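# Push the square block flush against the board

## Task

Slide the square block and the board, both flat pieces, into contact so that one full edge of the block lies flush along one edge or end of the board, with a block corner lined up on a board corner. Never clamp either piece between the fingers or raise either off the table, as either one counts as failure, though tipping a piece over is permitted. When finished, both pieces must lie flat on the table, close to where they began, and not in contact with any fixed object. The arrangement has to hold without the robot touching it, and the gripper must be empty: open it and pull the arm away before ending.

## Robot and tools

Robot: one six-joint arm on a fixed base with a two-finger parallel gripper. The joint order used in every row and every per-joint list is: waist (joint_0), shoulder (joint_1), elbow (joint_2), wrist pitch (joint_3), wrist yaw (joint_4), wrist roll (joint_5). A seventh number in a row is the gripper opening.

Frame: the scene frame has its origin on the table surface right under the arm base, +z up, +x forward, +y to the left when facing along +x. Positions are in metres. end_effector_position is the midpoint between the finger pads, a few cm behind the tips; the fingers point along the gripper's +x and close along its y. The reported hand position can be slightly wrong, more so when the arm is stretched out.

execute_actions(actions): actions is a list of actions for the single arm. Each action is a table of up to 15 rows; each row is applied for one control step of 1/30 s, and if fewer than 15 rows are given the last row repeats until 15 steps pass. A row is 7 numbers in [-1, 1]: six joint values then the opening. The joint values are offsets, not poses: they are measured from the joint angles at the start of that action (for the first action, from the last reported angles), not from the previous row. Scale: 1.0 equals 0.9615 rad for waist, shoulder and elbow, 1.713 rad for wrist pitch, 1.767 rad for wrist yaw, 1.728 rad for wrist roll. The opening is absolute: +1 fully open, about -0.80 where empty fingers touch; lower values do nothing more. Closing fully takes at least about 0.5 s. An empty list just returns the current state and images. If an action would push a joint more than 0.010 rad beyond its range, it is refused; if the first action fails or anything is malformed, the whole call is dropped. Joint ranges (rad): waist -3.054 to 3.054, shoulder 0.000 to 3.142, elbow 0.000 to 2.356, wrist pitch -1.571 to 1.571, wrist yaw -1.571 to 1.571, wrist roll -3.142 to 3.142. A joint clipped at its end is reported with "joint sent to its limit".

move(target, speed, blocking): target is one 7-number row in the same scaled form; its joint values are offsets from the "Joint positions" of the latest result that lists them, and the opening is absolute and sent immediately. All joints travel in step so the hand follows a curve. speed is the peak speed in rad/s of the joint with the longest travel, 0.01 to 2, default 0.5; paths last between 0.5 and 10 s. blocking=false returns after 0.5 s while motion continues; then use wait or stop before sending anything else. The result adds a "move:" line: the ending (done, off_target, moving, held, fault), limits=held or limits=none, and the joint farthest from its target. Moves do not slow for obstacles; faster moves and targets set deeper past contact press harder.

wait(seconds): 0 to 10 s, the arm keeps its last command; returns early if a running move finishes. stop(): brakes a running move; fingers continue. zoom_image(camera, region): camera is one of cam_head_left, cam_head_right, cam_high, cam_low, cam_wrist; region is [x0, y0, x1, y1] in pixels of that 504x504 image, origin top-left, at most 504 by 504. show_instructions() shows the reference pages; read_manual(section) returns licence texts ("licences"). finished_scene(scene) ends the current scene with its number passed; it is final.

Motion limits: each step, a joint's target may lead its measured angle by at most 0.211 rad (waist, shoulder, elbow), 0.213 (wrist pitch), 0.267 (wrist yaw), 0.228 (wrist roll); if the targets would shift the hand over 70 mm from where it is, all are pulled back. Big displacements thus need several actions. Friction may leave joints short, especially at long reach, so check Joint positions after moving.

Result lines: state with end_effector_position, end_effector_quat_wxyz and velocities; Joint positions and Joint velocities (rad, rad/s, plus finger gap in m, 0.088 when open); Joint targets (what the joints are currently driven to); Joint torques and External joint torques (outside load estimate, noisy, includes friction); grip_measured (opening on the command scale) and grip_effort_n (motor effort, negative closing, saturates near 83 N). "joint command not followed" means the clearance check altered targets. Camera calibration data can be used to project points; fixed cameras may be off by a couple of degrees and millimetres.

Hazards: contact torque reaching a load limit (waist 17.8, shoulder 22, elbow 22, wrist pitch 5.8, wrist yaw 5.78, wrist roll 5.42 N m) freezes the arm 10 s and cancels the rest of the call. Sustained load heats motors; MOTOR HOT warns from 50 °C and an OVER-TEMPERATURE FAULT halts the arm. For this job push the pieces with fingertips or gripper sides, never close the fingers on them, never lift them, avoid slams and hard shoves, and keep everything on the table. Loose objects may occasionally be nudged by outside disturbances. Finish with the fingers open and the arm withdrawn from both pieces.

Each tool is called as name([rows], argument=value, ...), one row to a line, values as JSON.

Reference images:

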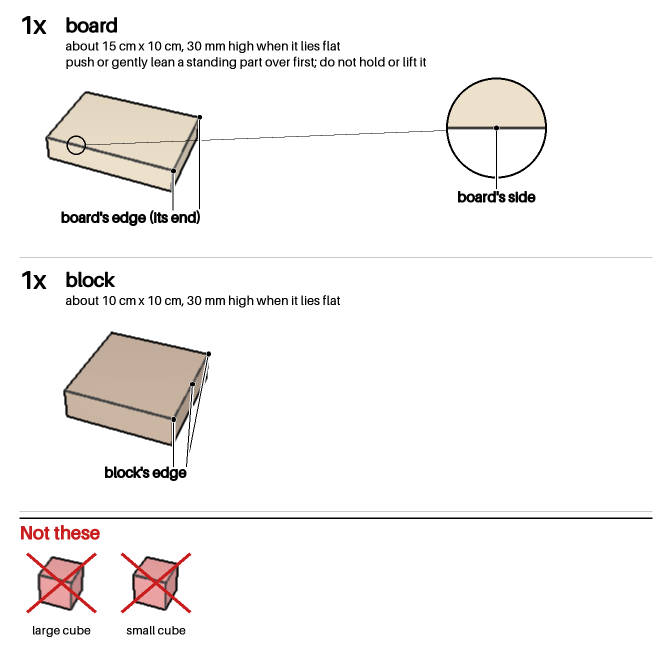

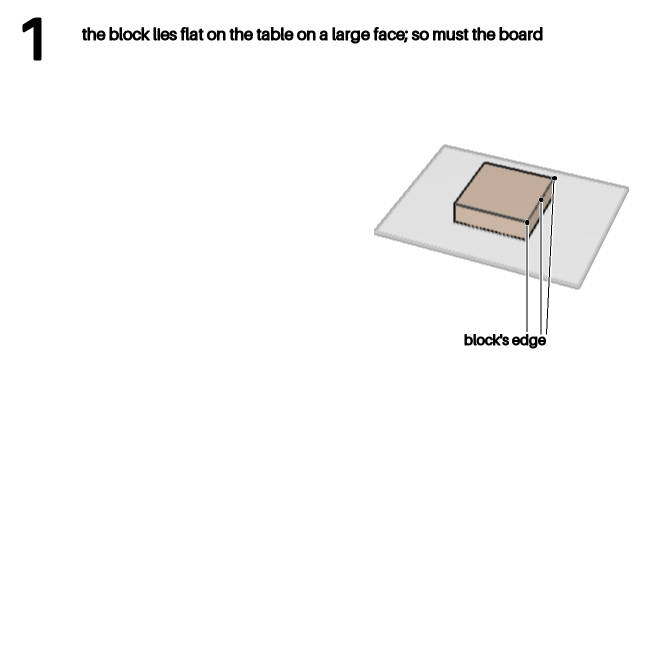

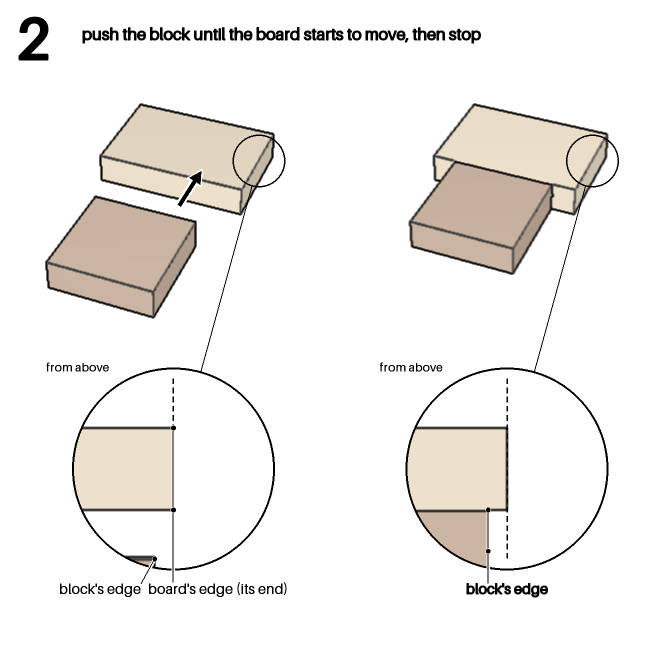

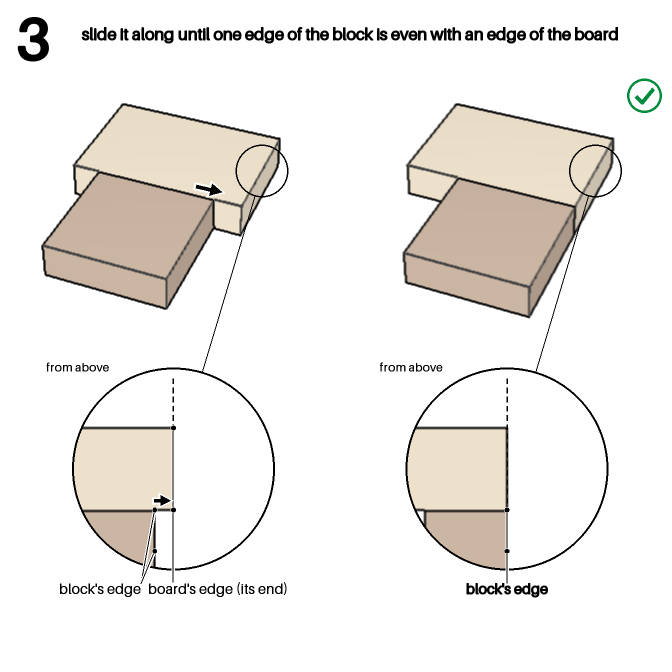

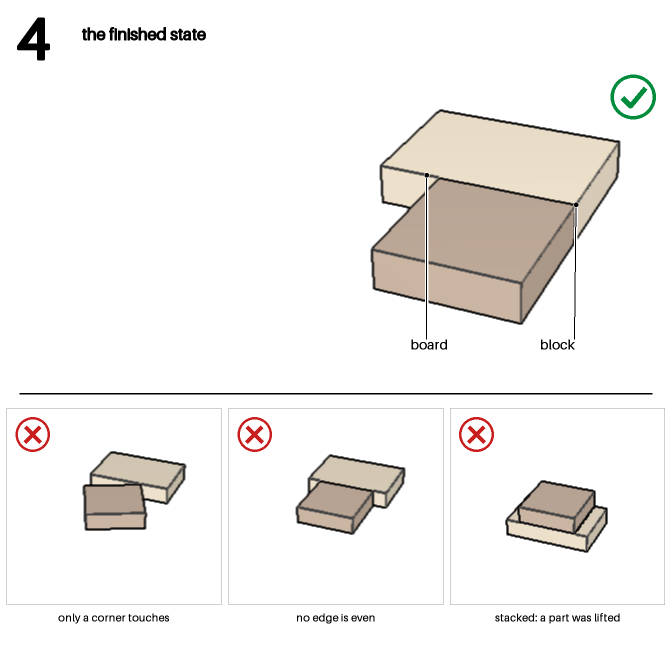

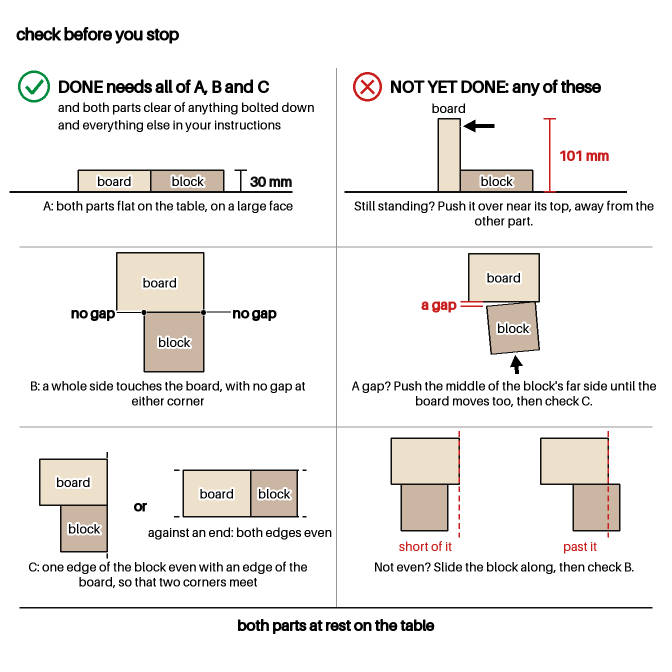

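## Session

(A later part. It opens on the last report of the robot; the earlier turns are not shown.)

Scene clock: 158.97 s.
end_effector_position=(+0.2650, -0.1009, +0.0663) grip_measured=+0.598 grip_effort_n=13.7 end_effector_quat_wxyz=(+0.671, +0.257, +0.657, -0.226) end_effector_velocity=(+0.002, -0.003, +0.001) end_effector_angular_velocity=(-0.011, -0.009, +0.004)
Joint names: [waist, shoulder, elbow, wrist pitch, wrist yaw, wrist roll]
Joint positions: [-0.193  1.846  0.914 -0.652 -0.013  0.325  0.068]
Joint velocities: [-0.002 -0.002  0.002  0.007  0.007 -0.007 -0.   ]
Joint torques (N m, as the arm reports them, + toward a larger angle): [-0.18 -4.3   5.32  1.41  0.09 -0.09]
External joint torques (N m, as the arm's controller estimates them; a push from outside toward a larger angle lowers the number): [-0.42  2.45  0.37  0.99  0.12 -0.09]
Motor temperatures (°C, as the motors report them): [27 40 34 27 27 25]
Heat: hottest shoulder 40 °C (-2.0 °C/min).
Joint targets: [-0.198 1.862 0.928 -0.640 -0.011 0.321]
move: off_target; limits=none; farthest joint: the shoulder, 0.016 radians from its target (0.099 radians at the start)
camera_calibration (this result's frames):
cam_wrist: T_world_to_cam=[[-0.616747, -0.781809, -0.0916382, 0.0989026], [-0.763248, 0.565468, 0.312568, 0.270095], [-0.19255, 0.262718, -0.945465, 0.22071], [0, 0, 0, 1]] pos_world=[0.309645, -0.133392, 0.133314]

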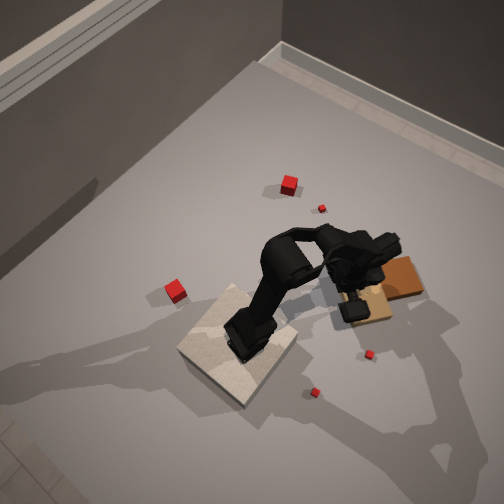

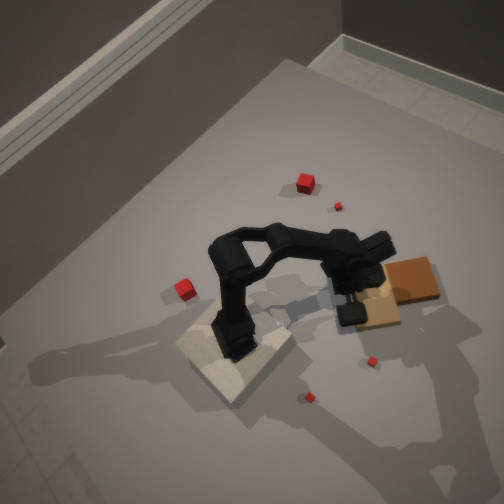

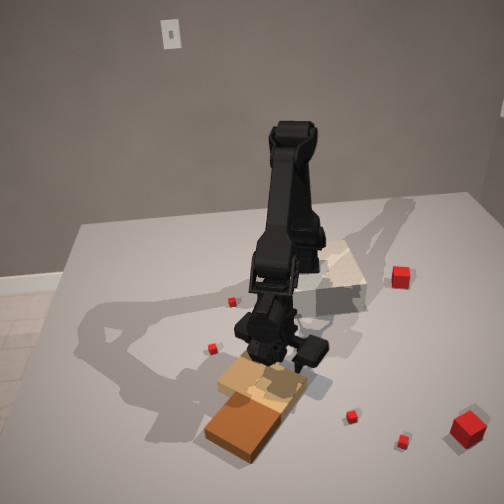

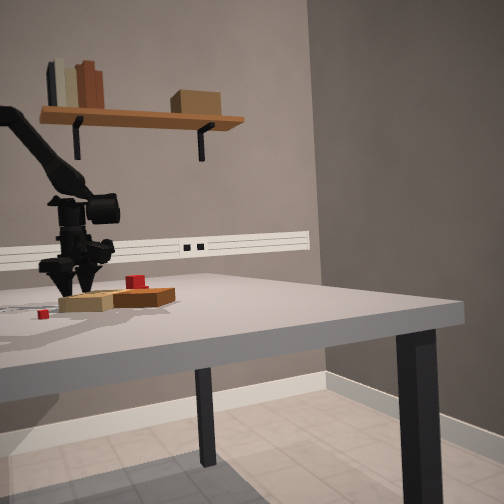

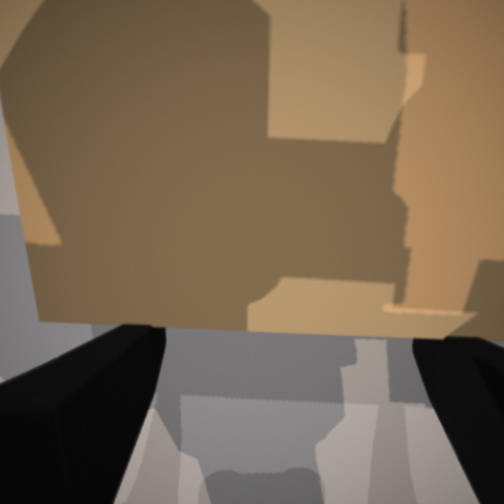

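move(target=[0.03,-0.55,-0.2,-0.06,0,0,0.6], speed=0.6)

zoom_image(camera="cam_high", region=[210, 360, 310, 460])

Scene clock: 162.57 s.
end_effector_position=(+0.2253, -0.0813, +0.1468) grip_measured=+0.598 grip_effort_n=13.7 end_effector_quat_wxyz=(+0.753, +0.246, +0.570, -0.217) end_effector_velocity=(-0.002, -0.001, +0.000) end_effector_angular_velocity=(-0.008, +0.005, +0.003)
Joint names: [waist, shoulder, elbow, wrist pitch, wrist yaw, wrist roll]
Joint positions: [-0.167  1.325  0.733 -0.753 -0.013  0.325  0.068]
Joint velocities: [-0.002 -0.007 -0.002 -0.007  0.007 -0.007 -0.   ]
Joint torques (N m, as the arm reports them, + toward a larger angle): [ 0.44 -4.27  3.93  0.78 -0.02  0.04]
External joint torques (N m, as the arm's controller estimates them; a push from outside toward a larger angle lowers the number): [ 0.31 -0.3  -2.2  -0.04 -0.01  0.04]
Motor temperatures (°C, as the motors report them): [27 39 34 27 27 25]
Heat: hottest shoulder 39 °C (-2.0 °C/min).
Joint targets: [-0.165 1.317 0.722 -0.755 -0.013 0.325]
move: off_target; limits=none; farthest joint: the elbow, 0.012 radians from its target (0.192 radians at the start)
camera_calibration (this result's frames):
cam_wrist: T_world_to_cam=[[-0.57347, -0.803797, -0.158248, 0.0953892], [-0.818939, 0.56759, 0.0847339, 0.249668], [0.0217111, 0.178188, -0.983757, 0.234447], [0, 0, 0, 1]] pos_world=[0.254076, -0.106811, 0.224579]

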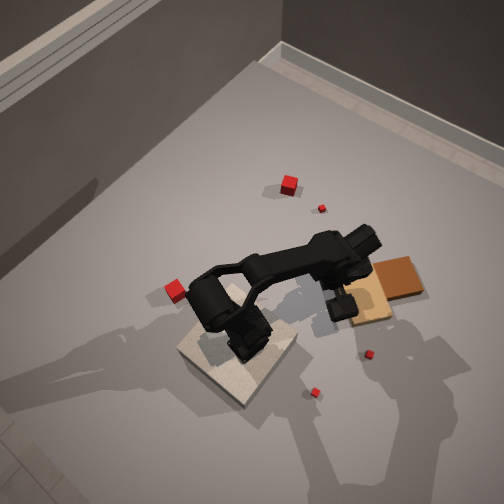

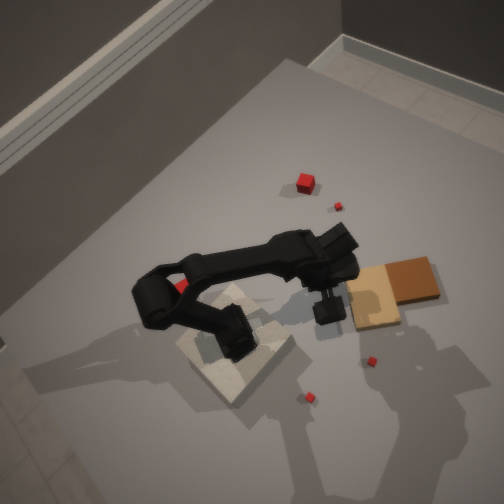

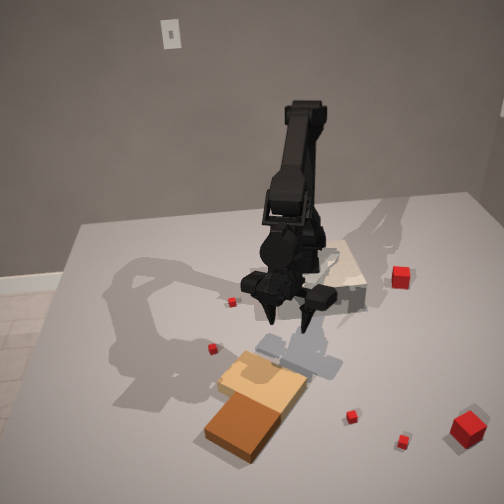

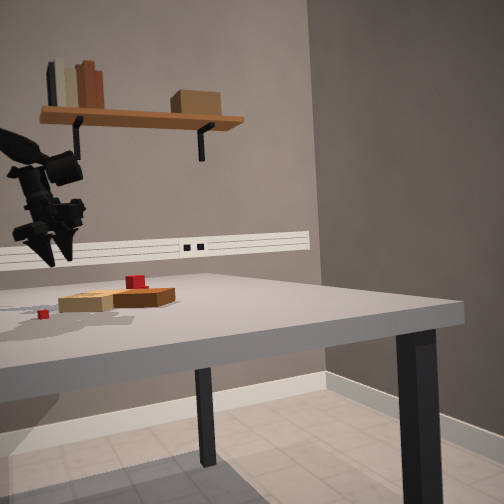

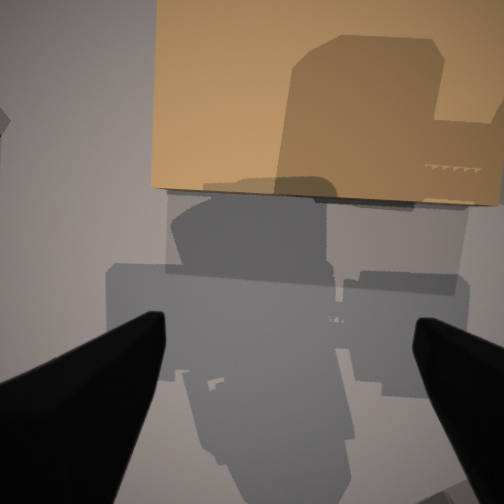

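Region (210, 360, 310, 460) of cam_high's 504x504 image, scaled by 5.040, with more detail than that image has.

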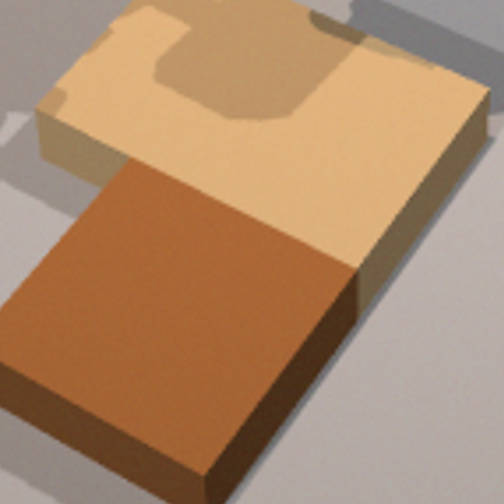

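finished_scene(scene=1)

The scene is finished: the task was done.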